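# Push the loaded heat-sealer drawer shut and seal

## Task

Slide the heat sealer's loaded drawer all the way closed so that the sealer runs its cycle and its light ends up blue. The seal sheet must still sit centred and squarely aligned on the plate, and the sealing frame must still rest on that sheet. Nothing may count on the robot holding it there at the finish. Afterwards open the gripper, release everything and move the arm away.

## Robot and tools

Robot: one arm with six revolute joints and a two-finger gripper. Every row, target and per-joint list in a result uses this order: waist, shoulder, elbow, wrist pitch, wrist yaw, wrist roll, then the gripper opening. The only camera is cam_wrist (896x504 pixels), mounted on the wrist.

Scene frame: origin on the table surface straight under the arm base, +z upward, +y to the left when facing along +x. The base itself may sit slightly tilted.

Signs and scale: shoulder, elbow and wrist roll are reversed compared with the URDF, both in what you send and in what results report. The stated joint ranges are written with URDF signs: waist -2.618 to 3.054, shoulder 0.000 to 3.142, elbow 0.000 to 3.142, wrist pitch -1.571 to 1.571, wrist yaw -1.571 to 1.571, wrist roll -2.094 to 2.094. In your own numbers, therefore, shoulder and elbow run from about -3.142 to 0.000, and roll stays symmetric. Each actual end may differ by up to 0.036 rad either way. A command value of 1.0 equals 1.202 rad for the waist, 1.258 for the shoulder, 1.238 for the elbow, 2.073 for wrist pitch and 2.022 for wrist yaw and for wrist roll.

execute_actions(actions): a list of actions run one after another. Each action is a table of 0 to 15 rows; every row holds 7 numbers in [-1, 1]: six scaled joint offsets (order above) and then the gripper opening. A row lasts one control step (1/30 s); if there are fewer than 15 rows the final row is repeated to fill the action. The joint numbers are offsets relative to the joint angles at the start of that action, not relative to the previous row; for a call's first action the reference is the most recent reported angles. The gripper value is absolute: +1 fully open, -1 closed. An action is rejected if it would drive a joint more than 0.036 rad beyond its range; if the first action fails this, or any action is malformed, the whole call is rejected and the robot stays still. A joint pushed past its true end stops there, and the result may print "joint sent to its limit" (its absence does not prove there is more travel). An empty list just returns the current state and images.

move(target, speed, blocking): target is a single 7-number row like above; its joint offsets are taken from the "Joint positions" of the latest result that lists them, not from where the arm happens to be. All joints travel on synchronised paths, so the gripper traces a curve. speed (0.01 to 2 rad/s, default 0.5) caps the joint with the longest way to go; paths last between 0.5 and 10 s and are cut off at 10 s. The gripper value is applied at the start. The arm does not slow for obstacles: faster motion means harder impacts, and aiming further beyond a contact means harder pressing. The result adds a "move:" line giving the outcome (done, off_target, moving, held, fault), limits=held or limits=none, and the joint furthest from its target. With blocking=false you get a result after 0.5 s while the arm continues; you must call wait or stop before sending another move or execute_actions.

wait(seconds): 0 to 10 s, the arm keeps its last command; returns early if a running move ends. stop(): brakes a running move (needs some room, more when fast); fingers continue. zoom_image(camera, region): camera "cam_wrist", region [x0, y0, x1, y1] in image pixels from the top-left, at most 504 by 504. finished_scene(scene): ends the current scene, given its number; irreversible, and the goal must already hold on its own.

Results: "Joint positions" and "Joint velocities" in rad and rad/s, followed by the finger-pad gap in m (0.094 when fully open). "Joint targets" shows where joints are currently driven and may drift without new commands. grip_measured is the opening on the command scale. "joint command not followed" means the clearance check altered or blocked targets (mount blocks and posts count as the arm). FAULT and OVER-TEMPERATURE FAULT lines report stops.

Motion limits: each step, a joint's target may lead its measured angle by at most 0.202 (waist), 0.258 (shoulder), 0.238 (elbow), 0.573 (wrist pitch), 0.522 (wrist yaw and roll) rad, and targets are scaled back if they would place the gripper over 70 mm from where it is. Big offsets therefore need several actions, and an unfinished motion should be re-commanded. The arm can sag under zero offsets: in the first call of a reply send offsets back to the intended angles, then zeros, adding more if a joint still lags. The robot keeps its last command while you are composing a reply.

Gripping: keep commanding roughly 0.03 below grip_measured to hold firmly (less for a lighter hold). Readings may be off by about 1 mm throughout. Pad force tops out near 50 to 62 N, less on thin parts.

Sealer: closing the drawer fully and leaving it there locks it and starts a cycle. Light: green ready, amber locked and running, blue sealed, red if not quite closed or failed. To retry, pull out until green, then push fully in again. The sealer is loose on the table: it must finish within a finger's width of its start, upright and barely rotated, so push gently and steadily. Occasional tugs on held parts or pushes on loose items may occur.

Avoid: knocking anything off the table, drops, slips, slams, hard hits and very strong pushes. Motor heat: holding loads warms motors; a MOTOR HOT warning appears at 75 °C, at 90 °C the arm is halted for 10 s, and at 100 °C motors and gripper let go and the arm falls.

Each tool is called after "Emit:" as name([rows], argument=value, ...), one row to a line, values as JSON.

## Session

Emit:
execute_actions(actions=[])

Scene clock: 0.00 s.
grip_measured=+1.000
Joint names: [waist, shoulder, elbow, wrist pitch, wrist yaw, wrist roll]
Joint positions: [ 1.291 -1.938 -0.875 -0.291  0.557  1.059  0.094]
Joint velocities: [-0.002 -0.007  0.022 -0.037 -0.022 -0.007  0.   ]
Joint targets: [1.302 -1.934 -0.880 -0.294 0.547 1.058]

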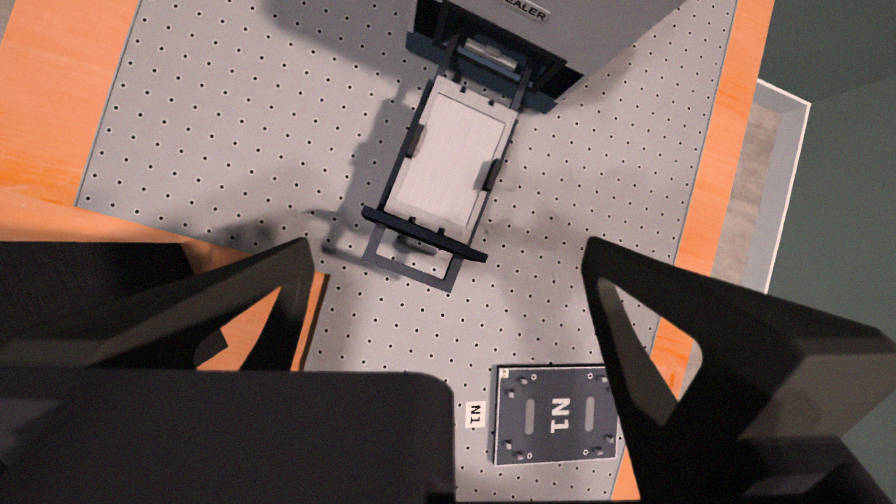

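Emit:
zoom_image(camera="cam_wrist", region=[300, 0, 650, 320])

Emit:
zoom_image(camera="cam_wrist", region=[0, 0, 400, 400])

Region (300, 0, 650, 320) of cam_wrist's 896x504 image, scaled by 1.440, with more detail than that image has; it fills the top 461 rows of this view, and the rest is white.

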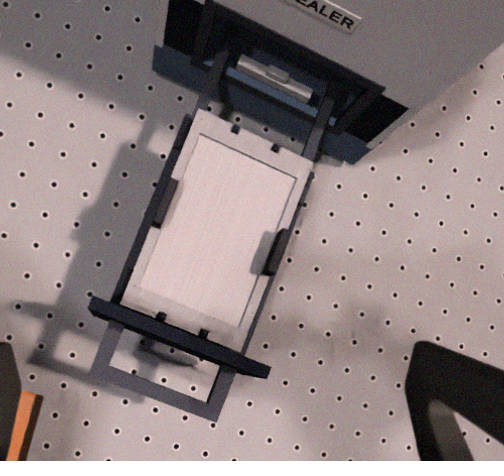

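Region (0, 0, 400, 400) of cam_wrist's 896x504 image, scaled by 1.260, with more detail than that image has.

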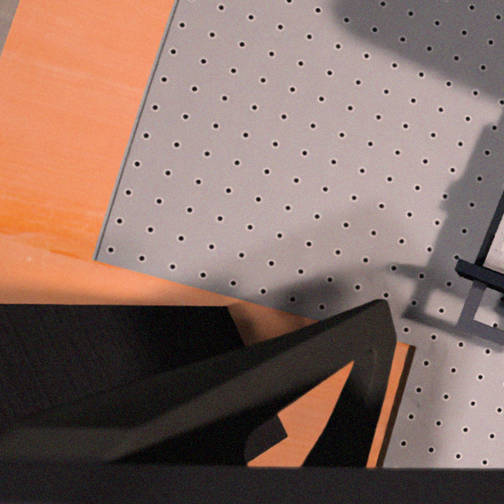

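Emit:
move(target=[-0.208, 0.003, -0.004, 0, 0, 0, 1], speed=0.6)

Scene clock: 50.63 s.
grip_measured=+1.000
Joint names: [waist, shoulder, elbow, wrist pitch, wrist yaw, wrist roll]
Joint positions: [ 1.032 -1.938 -0.875 -0.291  0.562  1.059  0.094]
Joint velocities: [-0.002 -0.007 -0.007 -0.007  0.022  0.051  0.   ]
Joint targets: [1.041 -1.934 -0.880 -0.291 0.557 1.059]
move: done; limits=none; farthest joint: the waist, 0.009 radians from its target (0.250 radians at the start)

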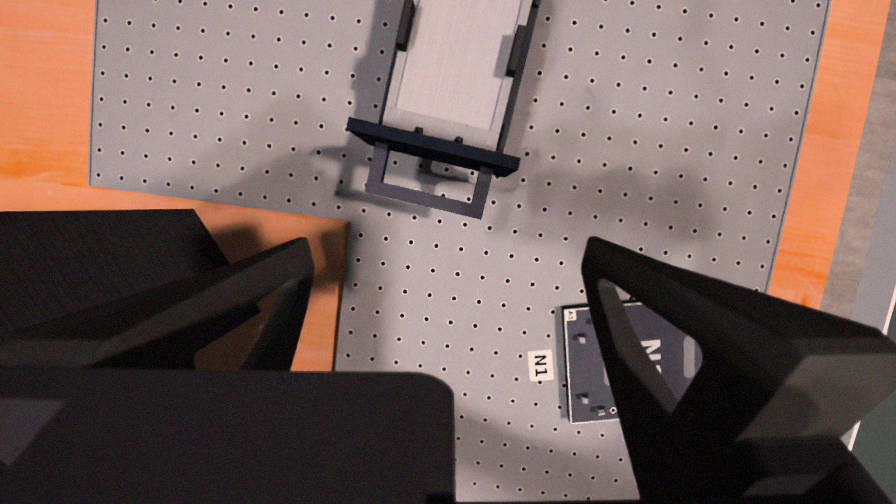

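Emit:
zoom_image(camera="cam_wrist", region=[80, 0, 380, 250])

Emit:
zoom_image(camera="cam_wrist", region=[320, 180, 620, 480])

Emit:
zoom_image(camera="cam_wrist", region=[520, 0, 850, 330])

Region (80, 0, 380, 250) of cam_wrist's 896x504 image, scaled by 1.680, with more detail than that image has.

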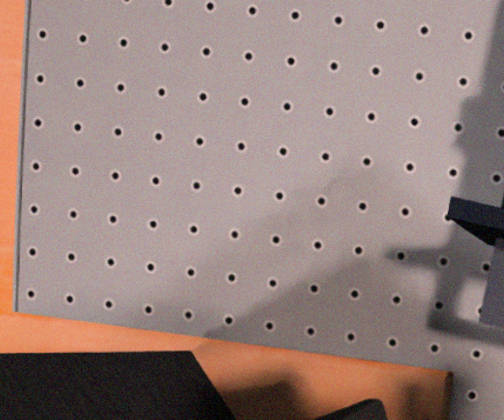

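Region (320, 180, 620, 480) of cam_wrist's 896x504 image, scaled by 1.680, with more detail than that image has.

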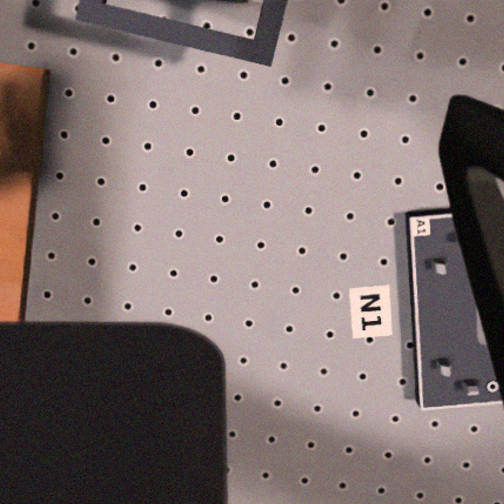

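Region (520, 0, 850, 330) of cam_wrist's 896x504 image, scaled by 1.527, with more detail than that image has.

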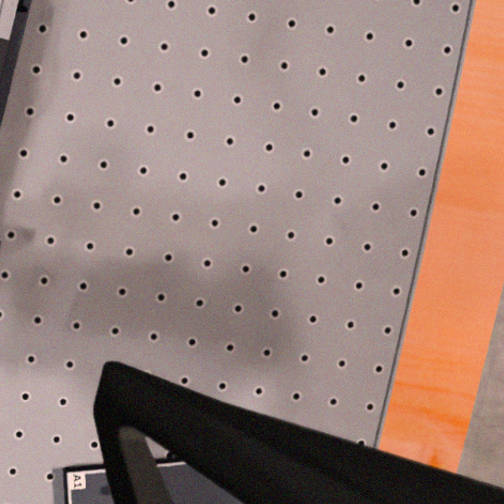

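Emit:
move(target=[-0.727, 0.021, 0.39, 0.386, -0.504, 0.366, 1], speed=0.7)

Scene clock: 142.93 s.
grip_measured=+1.000
Joint names: [waist, shoulder, elbow, wrist pitch, wrist yaw, wrist roll]
Joint positions: [ 0.161 -1.928 -0.412  0.502 -0.432  1.793  0.094]
Joint velocities: [ 0.007 -0.007 -0.007  0.007 -0.007 -0.007  0.   ]
Joint targets: [0.158 -1.912 -0.392 0.509 -0.457 1.799]
move: off_target; limits=none; farthest joint: the wrist yaw, 0.025 radians from its target (1.019 radians at the start)

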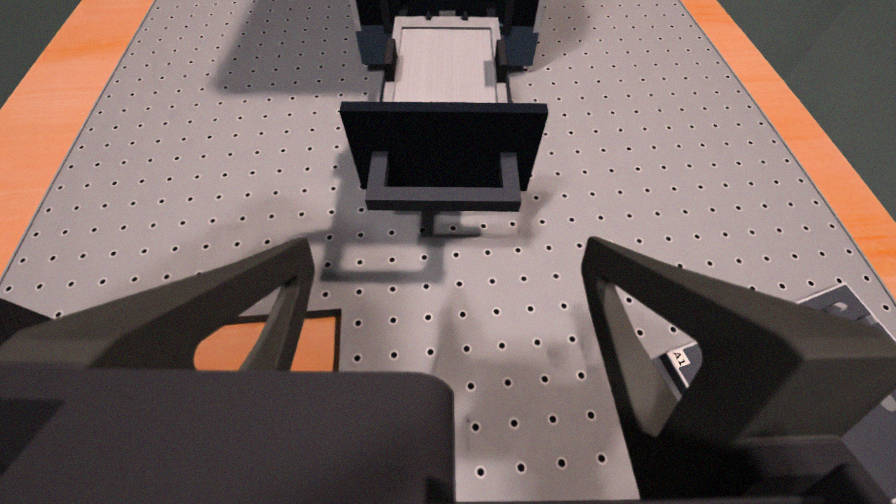

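Emit:
zoom_image(camera="cam_wrist", region=[300, 200, 620, 500])

Emit:
zoom_image(camera="cam_wrist", region=[320, 0, 600, 250])

Region (300, 200, 620, 500) of cam_wrist's 896x504 image, scaled by 1.575, with more detail than that image has; it fills the top 472 rows of this view, and the rest is white.

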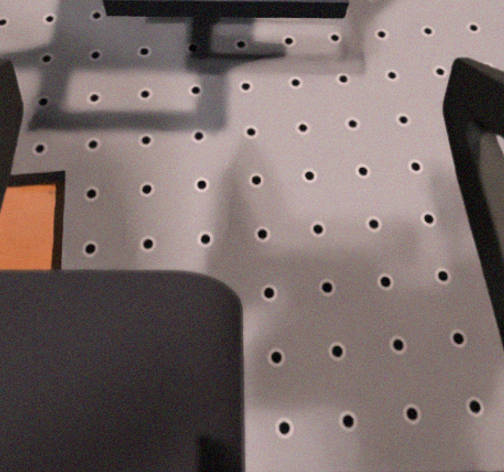

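Region (320, 0, 600, 250) of cam_wrist's 896x504 image, scaled by 1.800, with more detail than that image has; it fills the top 450 rows of this view, and the rest is white.

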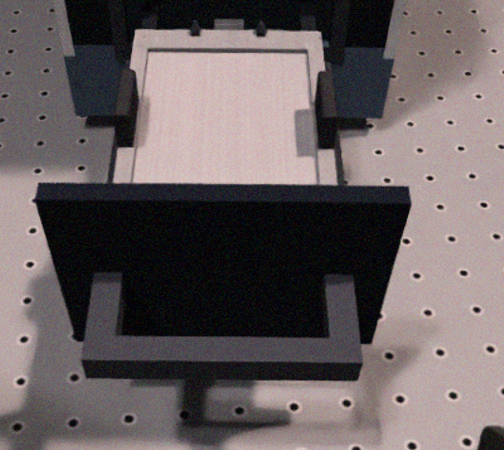

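Emit:
move(target=[0.136, -0.382, -0.196, 0.155, 0.037, -0.076, 0.1], speed=0.5)

Scene clock: 209.10 s.
grip_measured=+0.103
Joint names: [waist, shoulder, elbow, wrist pitch, wrist yaw, wrist roll]
Joint positions: [ 0.306 -2.392 -0.638  0.817 -0.353  1.645  0.052]
Joint velocities: [-0.012  0.002  0.007 -0.007  0.007 -0.095  0.001]
Joint targets: [0.324 -2.409 -0.655 0.823 -0.357 1.639]
move: done; limits=none; farthest joint: the waist, 0.018 radians from its target (0.164 radians at the start)

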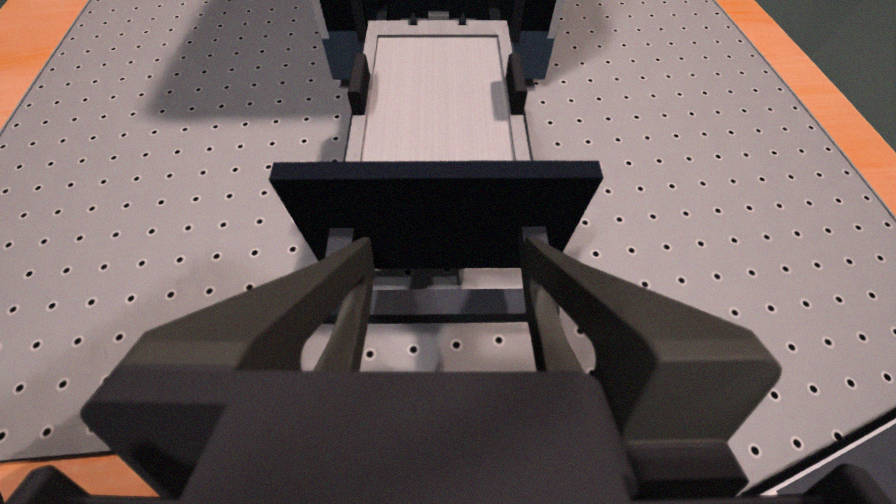

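Emit:
move(target=[0.181, -0.216, -0.207, 0.026, 0.057, -0.082, 0.1], speed=0.13)

Scene clock: 219.47 s.
grip_measured=+0.103
Joint names: [waist, shoulder, elbow, wrist pitch, wrist yaw, wrist roll]
Joint positions: [ 0.5   -2.641 -0.879  0.87  -0.229  1.486  0.052]
Joint velocities: [-0.007  0.007 -0.002 -0.007 -0.007 -0.022 -0.   ]
Joint targets: [0.523 -2.664 -0.895 0.871 -0.238 1.479]
move: off_target; limits=none; farthest joint: the waist, 0.024 radians from its target (0.217 radians at the start)

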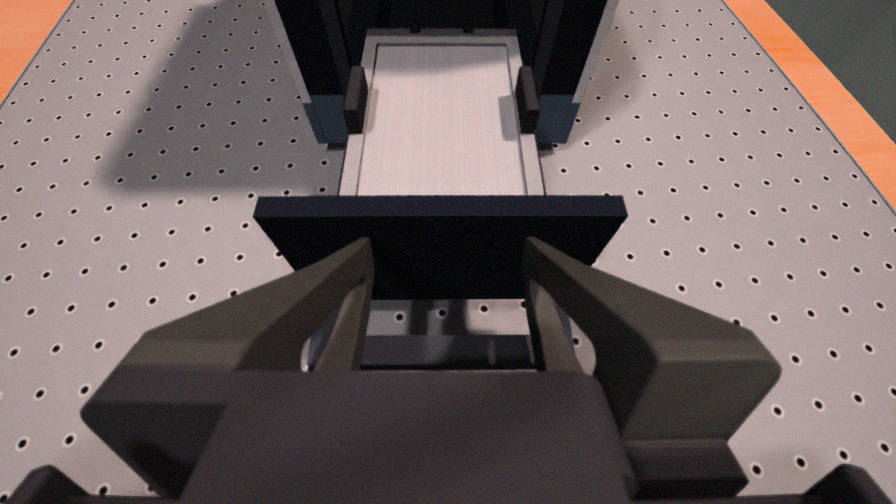

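Emit:
zoom_image(camera="cam_wrist", region=[520, 60, 720, 220])

Region (520, 60, 720, 220) of cam_wrist's 896x504 image, scaled by 2.520, with more detail than that image has; it fills the top 403 rows of this view, and the rest is white.

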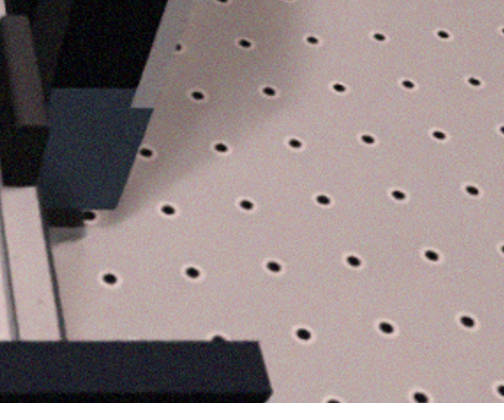

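Emit:
move(target=[0.155, -0.184, -0.247, -0.037, 0.038, -0.06, 0.1], speed=0.16)

Scene clock: 230.77 s.
grip_measured=+0.103
Joint names: [waist, shoulder, elbow, wrist pitch, wrist yaw, wrist roll]
Joint positions: [ 0.659 -2.851 -1.167  0.815 -0.138  1.37   0.052]
Joint velocities: [-0.022  0.012  0.007  0.007 -0.007  0.007 -0.002]
Joint targets: [0.686 -2.872 -1.185 0.793 -0.152 1.365]
move: off_target; limits=none; farthest joint: the waist, 0.027 radians from its target (0.187 radians at the start)

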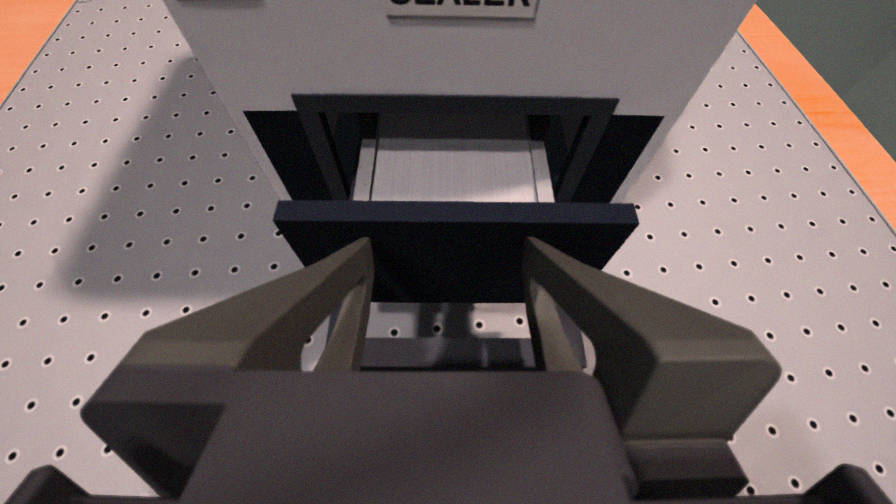

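Emit:
move(target=[0.065, -0.089, -0.137, -0.038, 0.0094, -0.023, 0.1], speed=0.12)

Scene clock: 238.83 s.
grip_measured=+0.103
Joint names: [waist, shoulder, elbow, wrist pitch, wrist yaw, wrist roll]
Joint positions: [ 0.708 -2.941 -1.319  0.758 -0.102  1.329  0.052]
Joint velocities: [ 0.002  0.002  0.012 -0.022 -0.022 -0.022  0.001]
Joint targets: [0.737 -2.963 -1.337 0.736 -0.119 1.324]
move: off_target; limits=none; farthest joint: the waist, 0.029 radians from its target (0.078 radians at the start)

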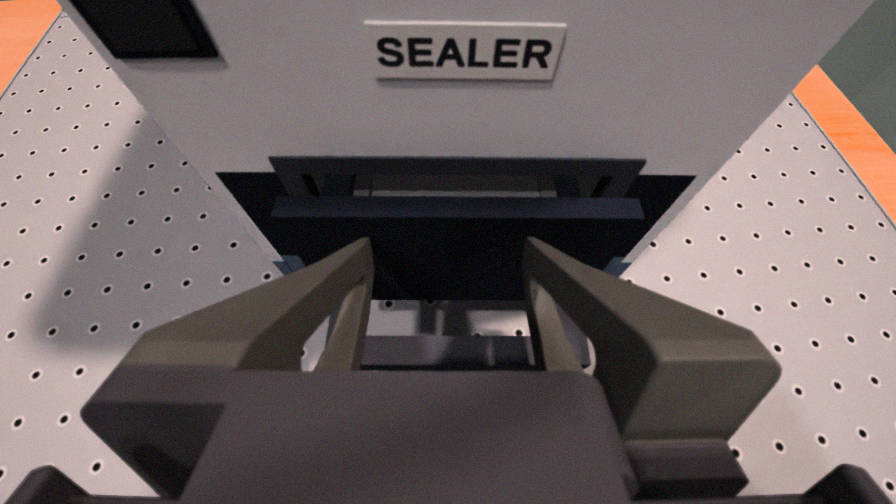

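Emit:
move(target=[0.036, -0.038, -0.051, -0.019, -0.004, -0.008, 0.1], speed=0.08)

Scene clock: 245.57 s.
grip_measured=+0.103
Joint names: [waist, shoulder, elbow, wrist pitch, wrist yaw, wrist roll]
Joint positions: [ 0.721 -2.968 -1.363  0.739 -0.093  1.317  0.052]
Joint velocities: [-0.012  0.017  0.027  0.007 -0.051  0.007 -0.   ]
Joint targets: [0.751 -2.989 -1.381 0.719 -0.110 1.312]
move: off_target; limits=none; farthest joint: the waist, 0.031 radians from its target (0.043 radians at the start)

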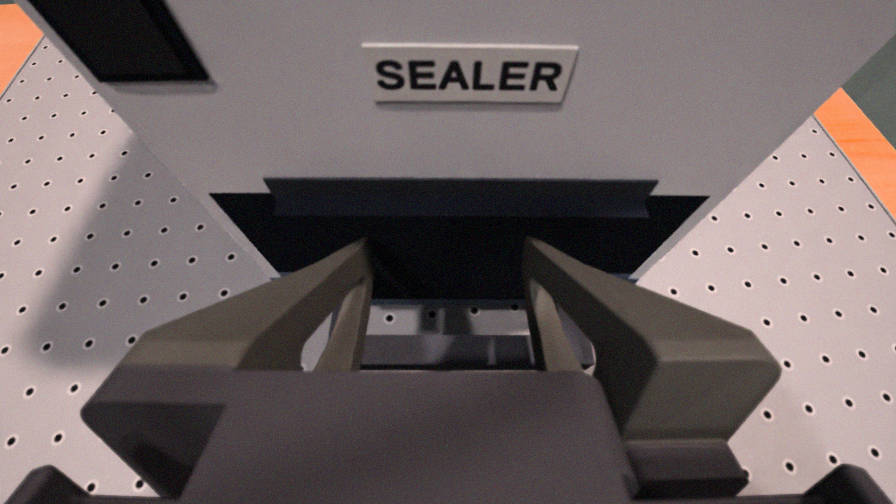

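Emit:
zoom_image(camera="cam_wrist", region=[560, 150, 740, 300])

Region (560, 150, 740, 300) of cam_wrist's 896x504 image, scaled by 2.800, with more detail than that image has.

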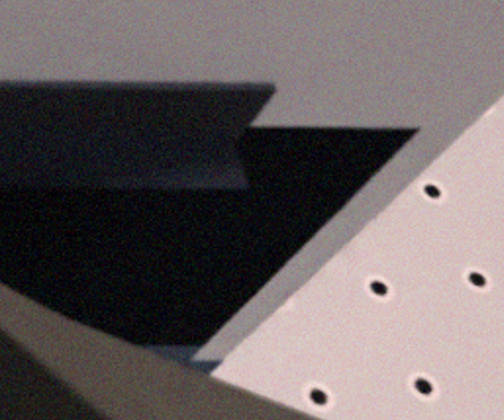

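Emit:
move(target=[0.031, -0.027, -0.033, -0.014, -0.006, -0.005, 0.1], speed=0.05)

Scene clock: 251.27 s.
grip_measured=+0.103
Joint names: [waist, shoulder, elbow, wrist pitch, wrist yaw, wrist roll]
Joint positions: [ 0.726 -2.98  -1.384  0.73  -0.086  1.311  0.052]
Joint velocities: [-0.002 -0.007  0.027 -0.037  0.022  0.037 -0.   ]
Joint targets: [0.758 -3.002 -1.404 0.710 -0.104 1.307]
move: off_target; limits=none; farthest joint: the waist, 0.033 radians from its target (0.037 radians at the start)

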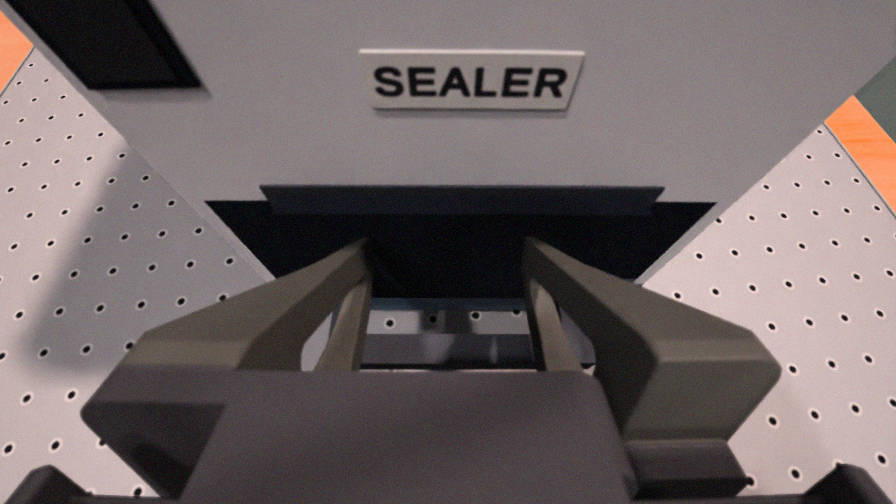

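Emit:
move(target=[0.031, -0.024, -0.027, -0.012, -0.0085, -0.003, 0.1], speed=0.05)

Scene clock: 253.90 s.
grip_measured=+0.103
Joint names: [waist, shoulder, elbow, wrist pitch, wrist yaw, wrist roll]
Joint positions: [ 0.727 -2.981 -1.386  0.726 -0.081  1.309  0.052]
Joint velocities: [ 0.012 -0.002 -0.007 -0.022  0.022 -0.022  0.   ]
Joint targets: [0.763 -3.010 -1.417 0.705 -0.103 1.305]
move: off_target; limits=none; farthest joint: the waist, 0.036 radians from its target (0.038 radians at the start)

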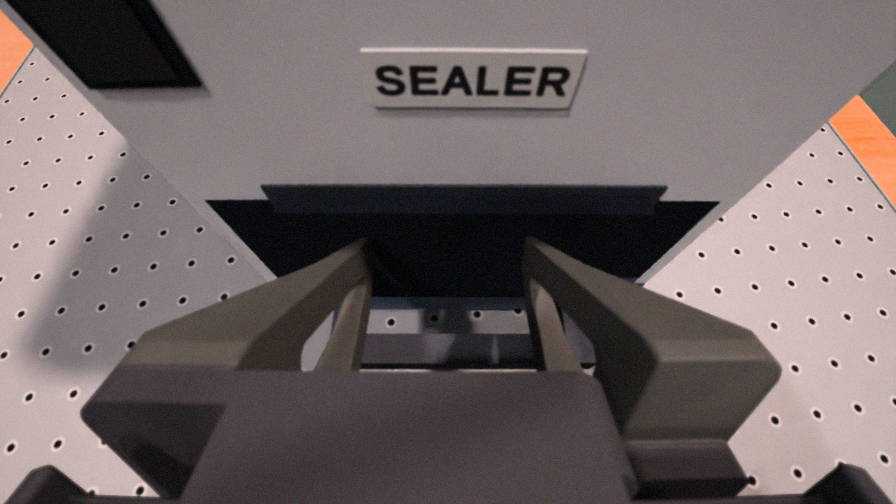

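Emit:
move(target=[-0.19, 0.35, 0.48, 0.07, -0.29, 0.1, 0.1], speed=0.5)

Scene clock: 259.97 s.
grip_measured=+0.103
Joint names: [waist, shoulder, elbow, wrist pitch, wrist yaw, wrist roll]
Joint positions: [ 0.497 -2.556 -0.812  0.865 -0.644  1.505  0.052]
Joint velocities: [-0.012  0.007  0.007  0.022 -0.022  0.007  0.001]
Joint targets: [0.499 -2.541 -0.792 0.871 -0.668 1.511]
move: off_target; limits=none; farthest joint: the wrist yaw, 0.024 radians from its target (0.586 radians at the start)

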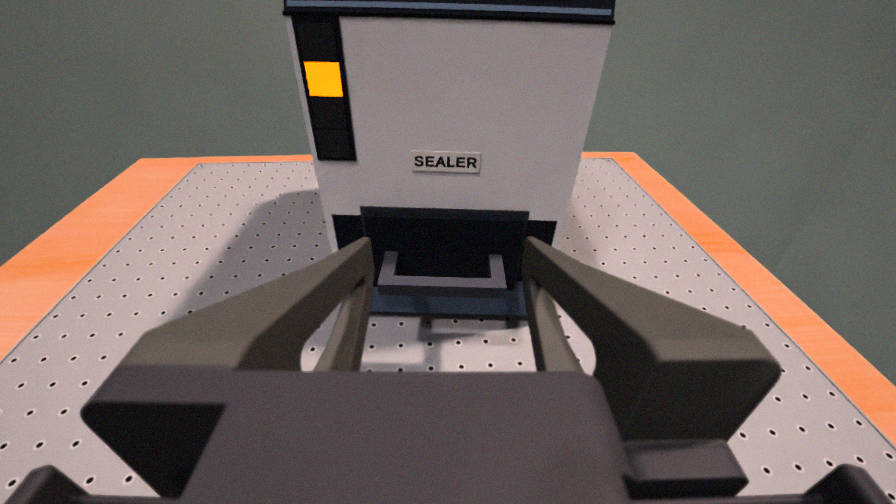

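Amber – cycle running.

Emit:
wait(seconds=8)

Scene clock: 269.50 s.
grip_measured=+0.103
Joint names: [waist, shoulder, elbow, wrist pitch, wrist yaw, wrist roll]
Joint positions: [ 0.497 -2.556 -0.812  0.865 -0.644  1.505  0.052]
Joint velocities: [-0.017 -0.022  0.002  0.007  0.007  0.007  0.   ]
Joint targets: [0.499 -2.541 -0.792 0.871 -0.668 1.511]
wait: 8.00 s; at rest from the start

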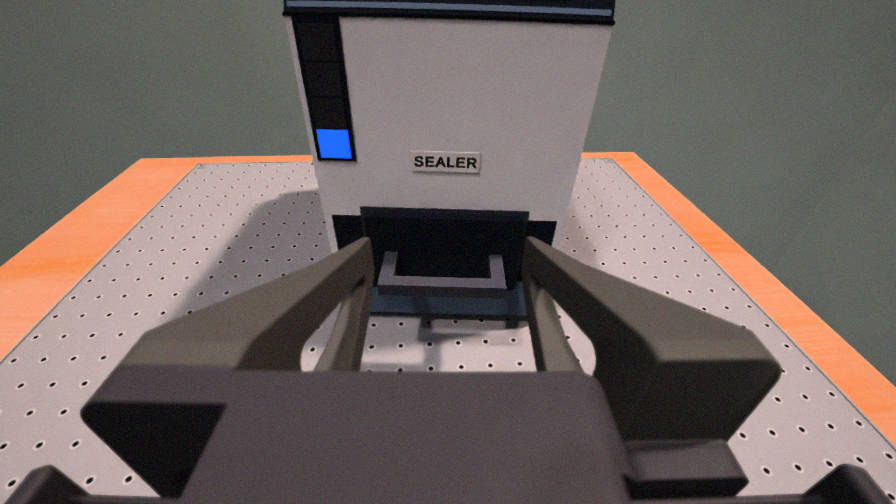

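Emit:
zoom_image(camera="cam_wrist", region=[360, 270, 540, 375])

Region (360, 270, 540, 375) of cam_wrist's 896x504 image, scaled by 2.800, with more detail than that image has; it fills the top 294 rows of this view, and the rest is white.

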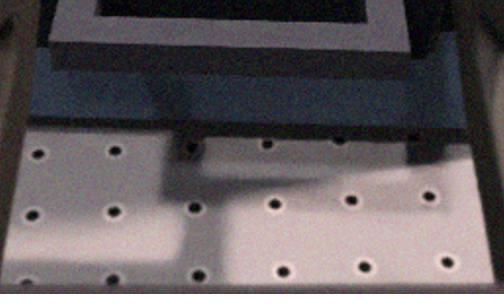

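Emit:
finished_scene(scene=1)

The scene is finished: the task was done.


## Next scene

The same job, from a new start.

Emit:
execute_actions(actions=[])

Scene clock: 0.00 s.
grip_measured=+1.000
Joint names: [waist, shoulder, elbow, wrist pitch, wrist yaw, wrist roll]
Joint positions: [-2.198 -2.007 -1.507 -1.023 -0.993 -1.178  0.094]
Joint velocities: [ 0.007  0.027 -0.022 -0.022  0.022 -0.007  0.   ]
Joint targets: [-2.216 -2.002 -1.511 -1.024 -0.988 -1.178]

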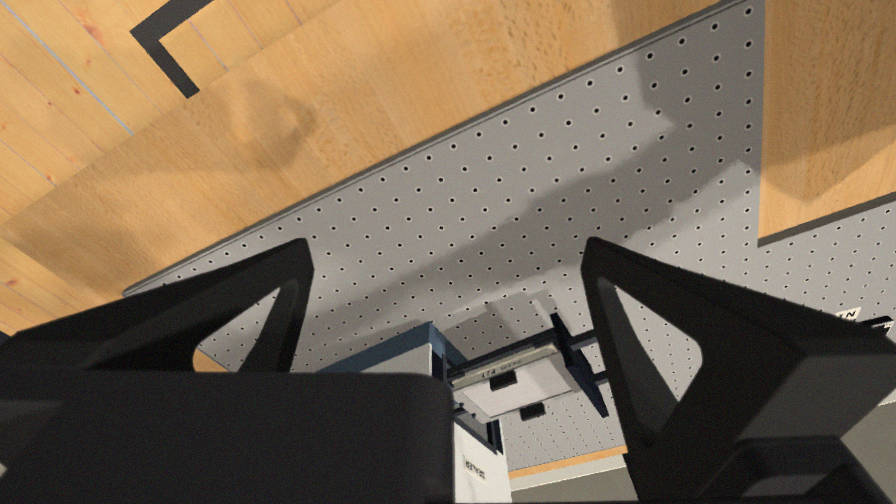

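Emit:
zoom_image(camera="cam_wrist", region=[400, 260, 650, 500])

Emit:
zoom_image(camera="cam_wrist", region=[480, 0, 800, 320])

Emit:
zoom_image(camera="cam_wrist", region=[300, 90, 600, 370])

Region (400, 260, 650, 500) of cam_wrist's 896x504 image, scaled by 2.016, with more detail than that image has; it fills the top 484 rows of this view, and the rest is white.

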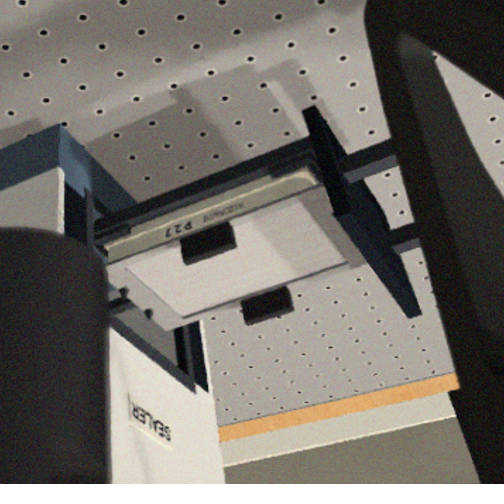

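Region (480, 0, 800, 320) of cam_wrist's 896x504 image, scaled by 1.575, with more detail than that image has.

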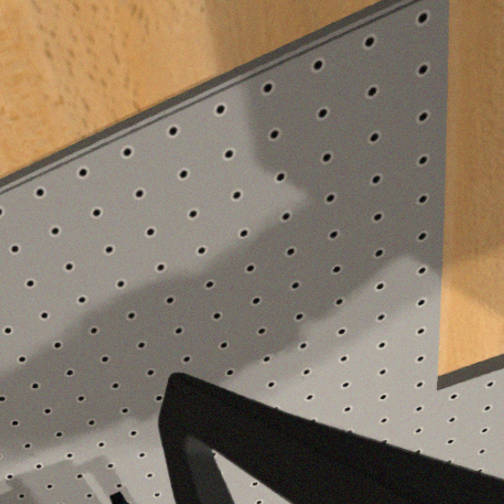

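Region (300, 90, 600, 370) of cam_wrist's 896x504 image, scaled by 1.680, with more detail than that image has; it fills the top 470 rows of this view, and the rest is white.

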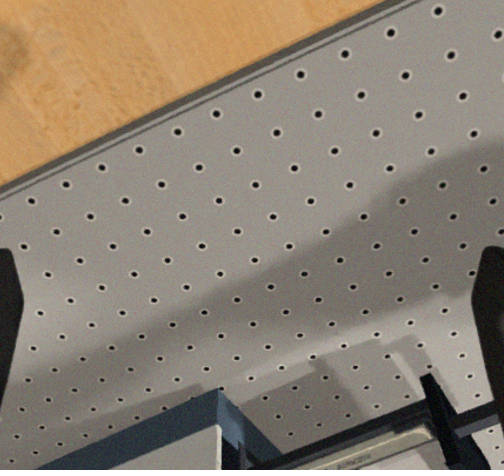

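Emit:
move(target=[0.665, 0.815, 1.0, 0.9, 0.545, 0.35, 0.1], speed=1.1)

Scene clock: 60.13 s.
grip_measured=+0.103
Joint names: [waist, shoulder, elbow, wrist pitch, wrist yaw, wrist roll]
Joint positions: [-1.405 -1.001 -0.286  0.833  0.09  -0.474  0.052]
Joint velocities: [ 0.012 -0.002  0.017 -0.037  0.037  0.081 -0.   ]
Joint targets: [-1.399 -0.982 -0.269 0.843 0.109 -0.470]
move: done; limits=none; farthest joint: the shoulder, 0.019 radians from its target (1.025 radians at the start)

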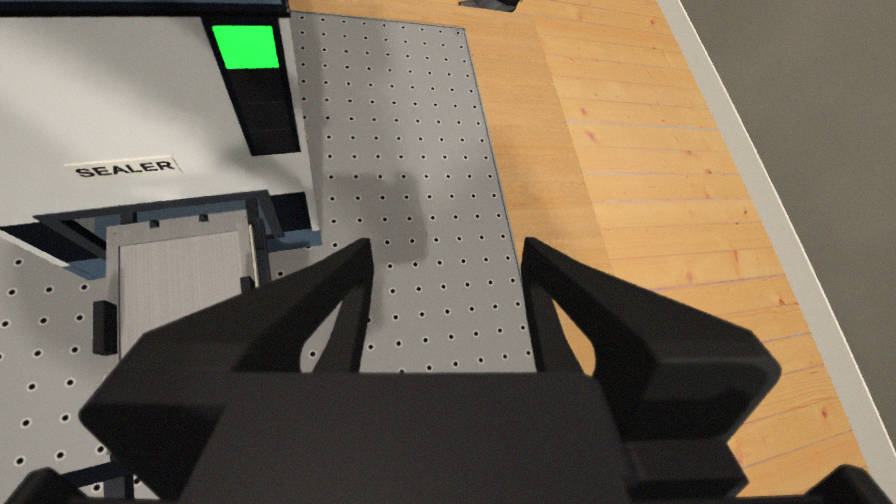

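Emit:
move(target=[0.437, 0.021, 0.126, 0.011, 0.018, 0.002, 0.1], speed=0.7)

Scene clock: 63.23 s.
grip_measured=+0.103
Joint names: [waist, shoulder, elbow, wrist pitch, wrist yaw, wrist roll]
Joint positions: [-0.889 -1.001 -0.147  0.846  0.111 -0.474  0.052]
Joint velocities: [ 0.002 -0.007  0.022 -0.051  0.007  0.037  0.001]
Joint targets: [-0.880 -0.974 -0.130 0.856 0.127 -0.470]
move: off_target; limits=none; farthest joint: the shoulder, 0.026 radians from its target (0.026 radians at the start)

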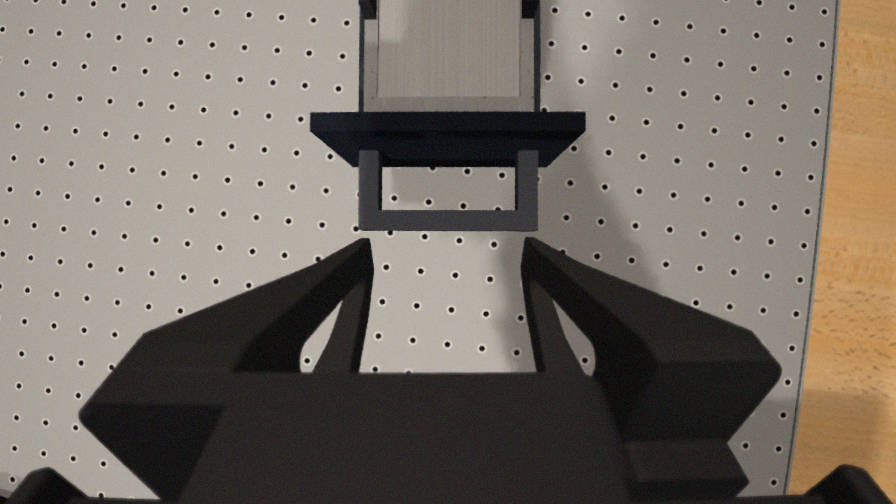

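Emit:
move(target=[-0.024, -0.3, -0.123, 0.141, 0.008, 0.002, -0.2], speed=0.5)

Scene clock: 84.67 s.
grip_measured=-0.197
Joint names: [waist, shoulder, elbow, wrist pitch, wrist yaw, wrist roll]
Joint positions: [-0.903 -1.365 -0.281  1.128  0.113 -0.474  0.038]
Joint velocities: [-0.022  0.012  0.007 -0.007  0.037  0.081 -0.001]
Joint targets: [-0.918 -1.378 -0.299 1.138 0.127 -0.470]
move: done; limits=none; farthest joint: the elbow, 0.019 radians from its target (0.153 radians at the start)

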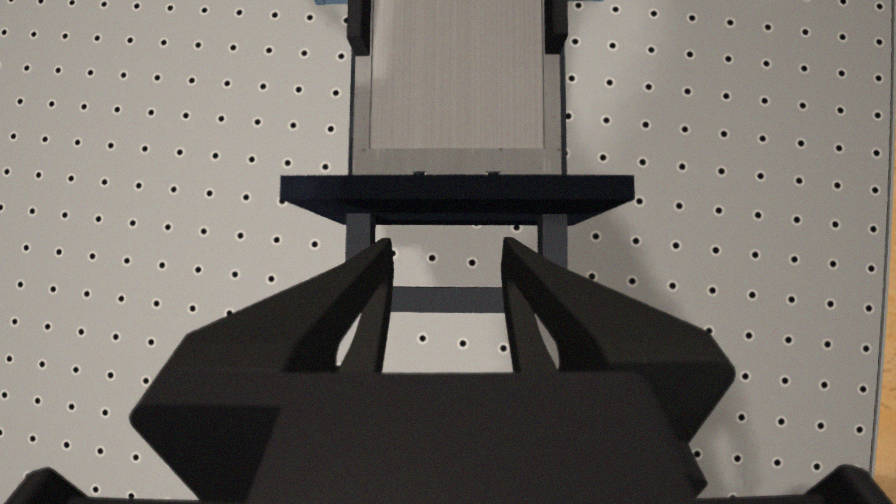

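Emit:
move(target=[-0.1, -0.162, -0.27, 0.023, -0.005, 0.007, -0.2], speed=0.16)

Scene clock: 95.27 s.
grip_measured=-0.197
Joint names: [waist, shoulder, elbow, wrist pitch, wrist yaw, wrist roll]
Joint positions: [-1.005 -1.555 -0.595  1.162  0.102 -0.466  0.038]
Joint velocities: [ 0.007  0.007 -0.022 -0.022  0.007  0.037  0.001]
Joint targets: [-1.023 -1.569 -0.615 1.176 0.103 -0.460]
move: off_target; limits=none; farthest joint: the elbow, 0.021 radians from its target (0.335 radians at the start)

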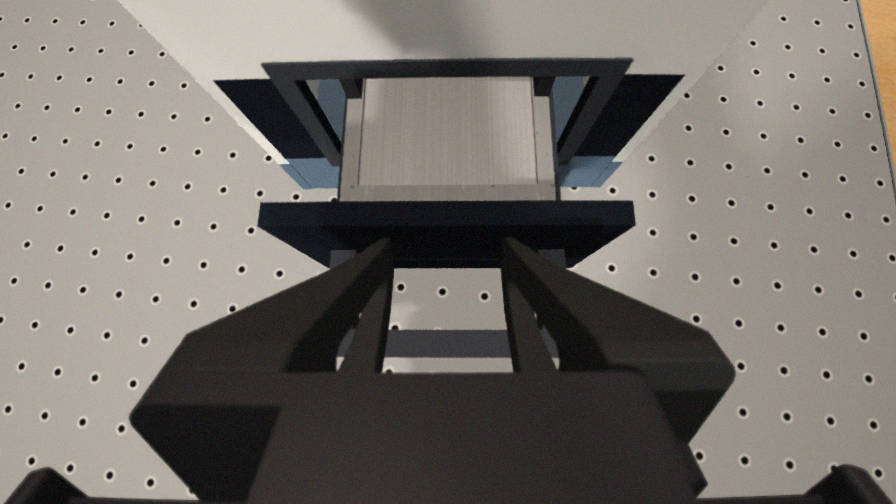

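Emit:
move(target=[-0.026, -0.104, -0.113, 0.059, 0.027, 0.004, -0.2], speed=0.13)

Scene clock: 105.90 s.
grip_measured=-0.197
Joint names: [waist, shoulder, elbow, wrist pitch, wrist yaw, wrist roll]
Joint positions: [-1.018 -1.674 -0.713  1.266  0.137 -0.464  0.038]
Joint velocities: [ 0.007  0.002  0.012 -0.007  0.007 -0.051 -0.001]
Joint targets: [-1.037 -1.686 -0.734 1.285 0.157 -0.458]
move: off_target; limits=none; farthest joint: the elbow, 0.022 radians from its target (0.140 radians at the start)

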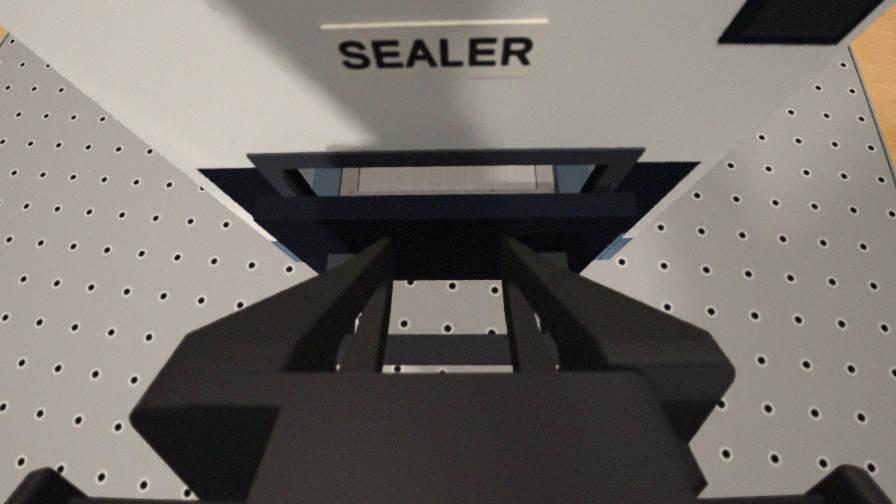

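Emit:
move(target=[-0.023, -0.031, -0.065, 0.009, 0.011, 0.003, -0.2], speed=0.07)

Scene clock: 112.73 s.
grip_measured=-0.197
Joint names: [waist, shoulder, elbow, wrist pitch, wrist yaw, wrist roll]
Joint positions: [-1.023 -1.701 -0.764  1.271  0.141 -0.464  0.038]
Joint velocities: [ 0.002 -0.002 -0.007  0.051  0.051  0.095 -0.   ]
Joint targets: [-1.046 -1.714 -0.794 1.285 0.160 -0.458]
move: off_target; limits=none; farthest joint: the elbow, 0.030 radians from its target (0.080 radians at the start)

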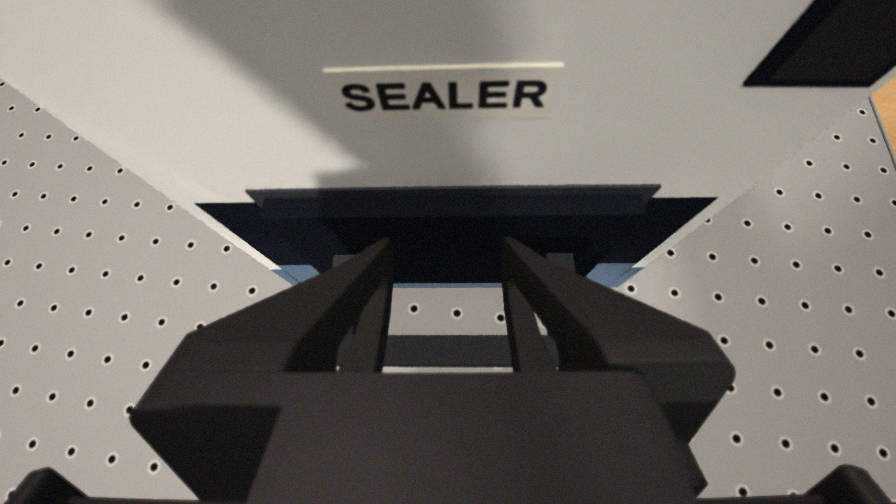

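Emit:
move(target=[0.108, 0.295, 0.437, 0.132, 0.04, 0, -0.2], speed=0.5)

Scene clock: 129.60 s.
grip_measured=-0.197
Joint names: [waist, shoulder, elbow, wrist pitch, wrist yaw, wrist roll]
Joint positions: [-0.902 -1.348 -0.241  1.536  0.207 -0.464  0.038]
Joint velocities: [ 0.002 -0.002  0.012 -0.037 -0.022  0.037  0.   ]
Joint targets: [-0.893 -1.330 -0.223 1.545 0.222 -0.464]
move: done; limits=none; farthest joint: the shoulder, 0.018 radians from its target (0.371 radians at the start)

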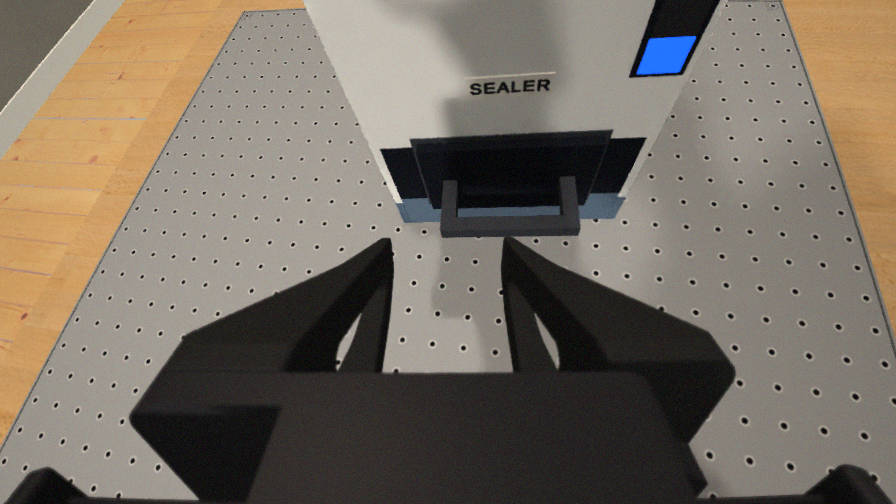

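Emit:
zoom_image(camera="cam_wrist", region=[370, 100, 670, 260])

Region (370, 100, 670, 260) of cam_wrist's 896x504 image, scaled by 1.680, with more detail than that image has; it fills the top 269 rows of this view, and the rest is white.

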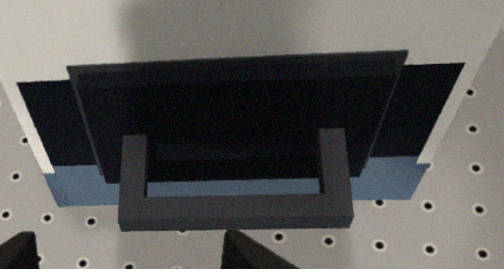

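The drawer is flush with the sealer, the light is blue and the arm is clear.

Emit:
finished_scene(scene=2)

The scene is finished: the task was done.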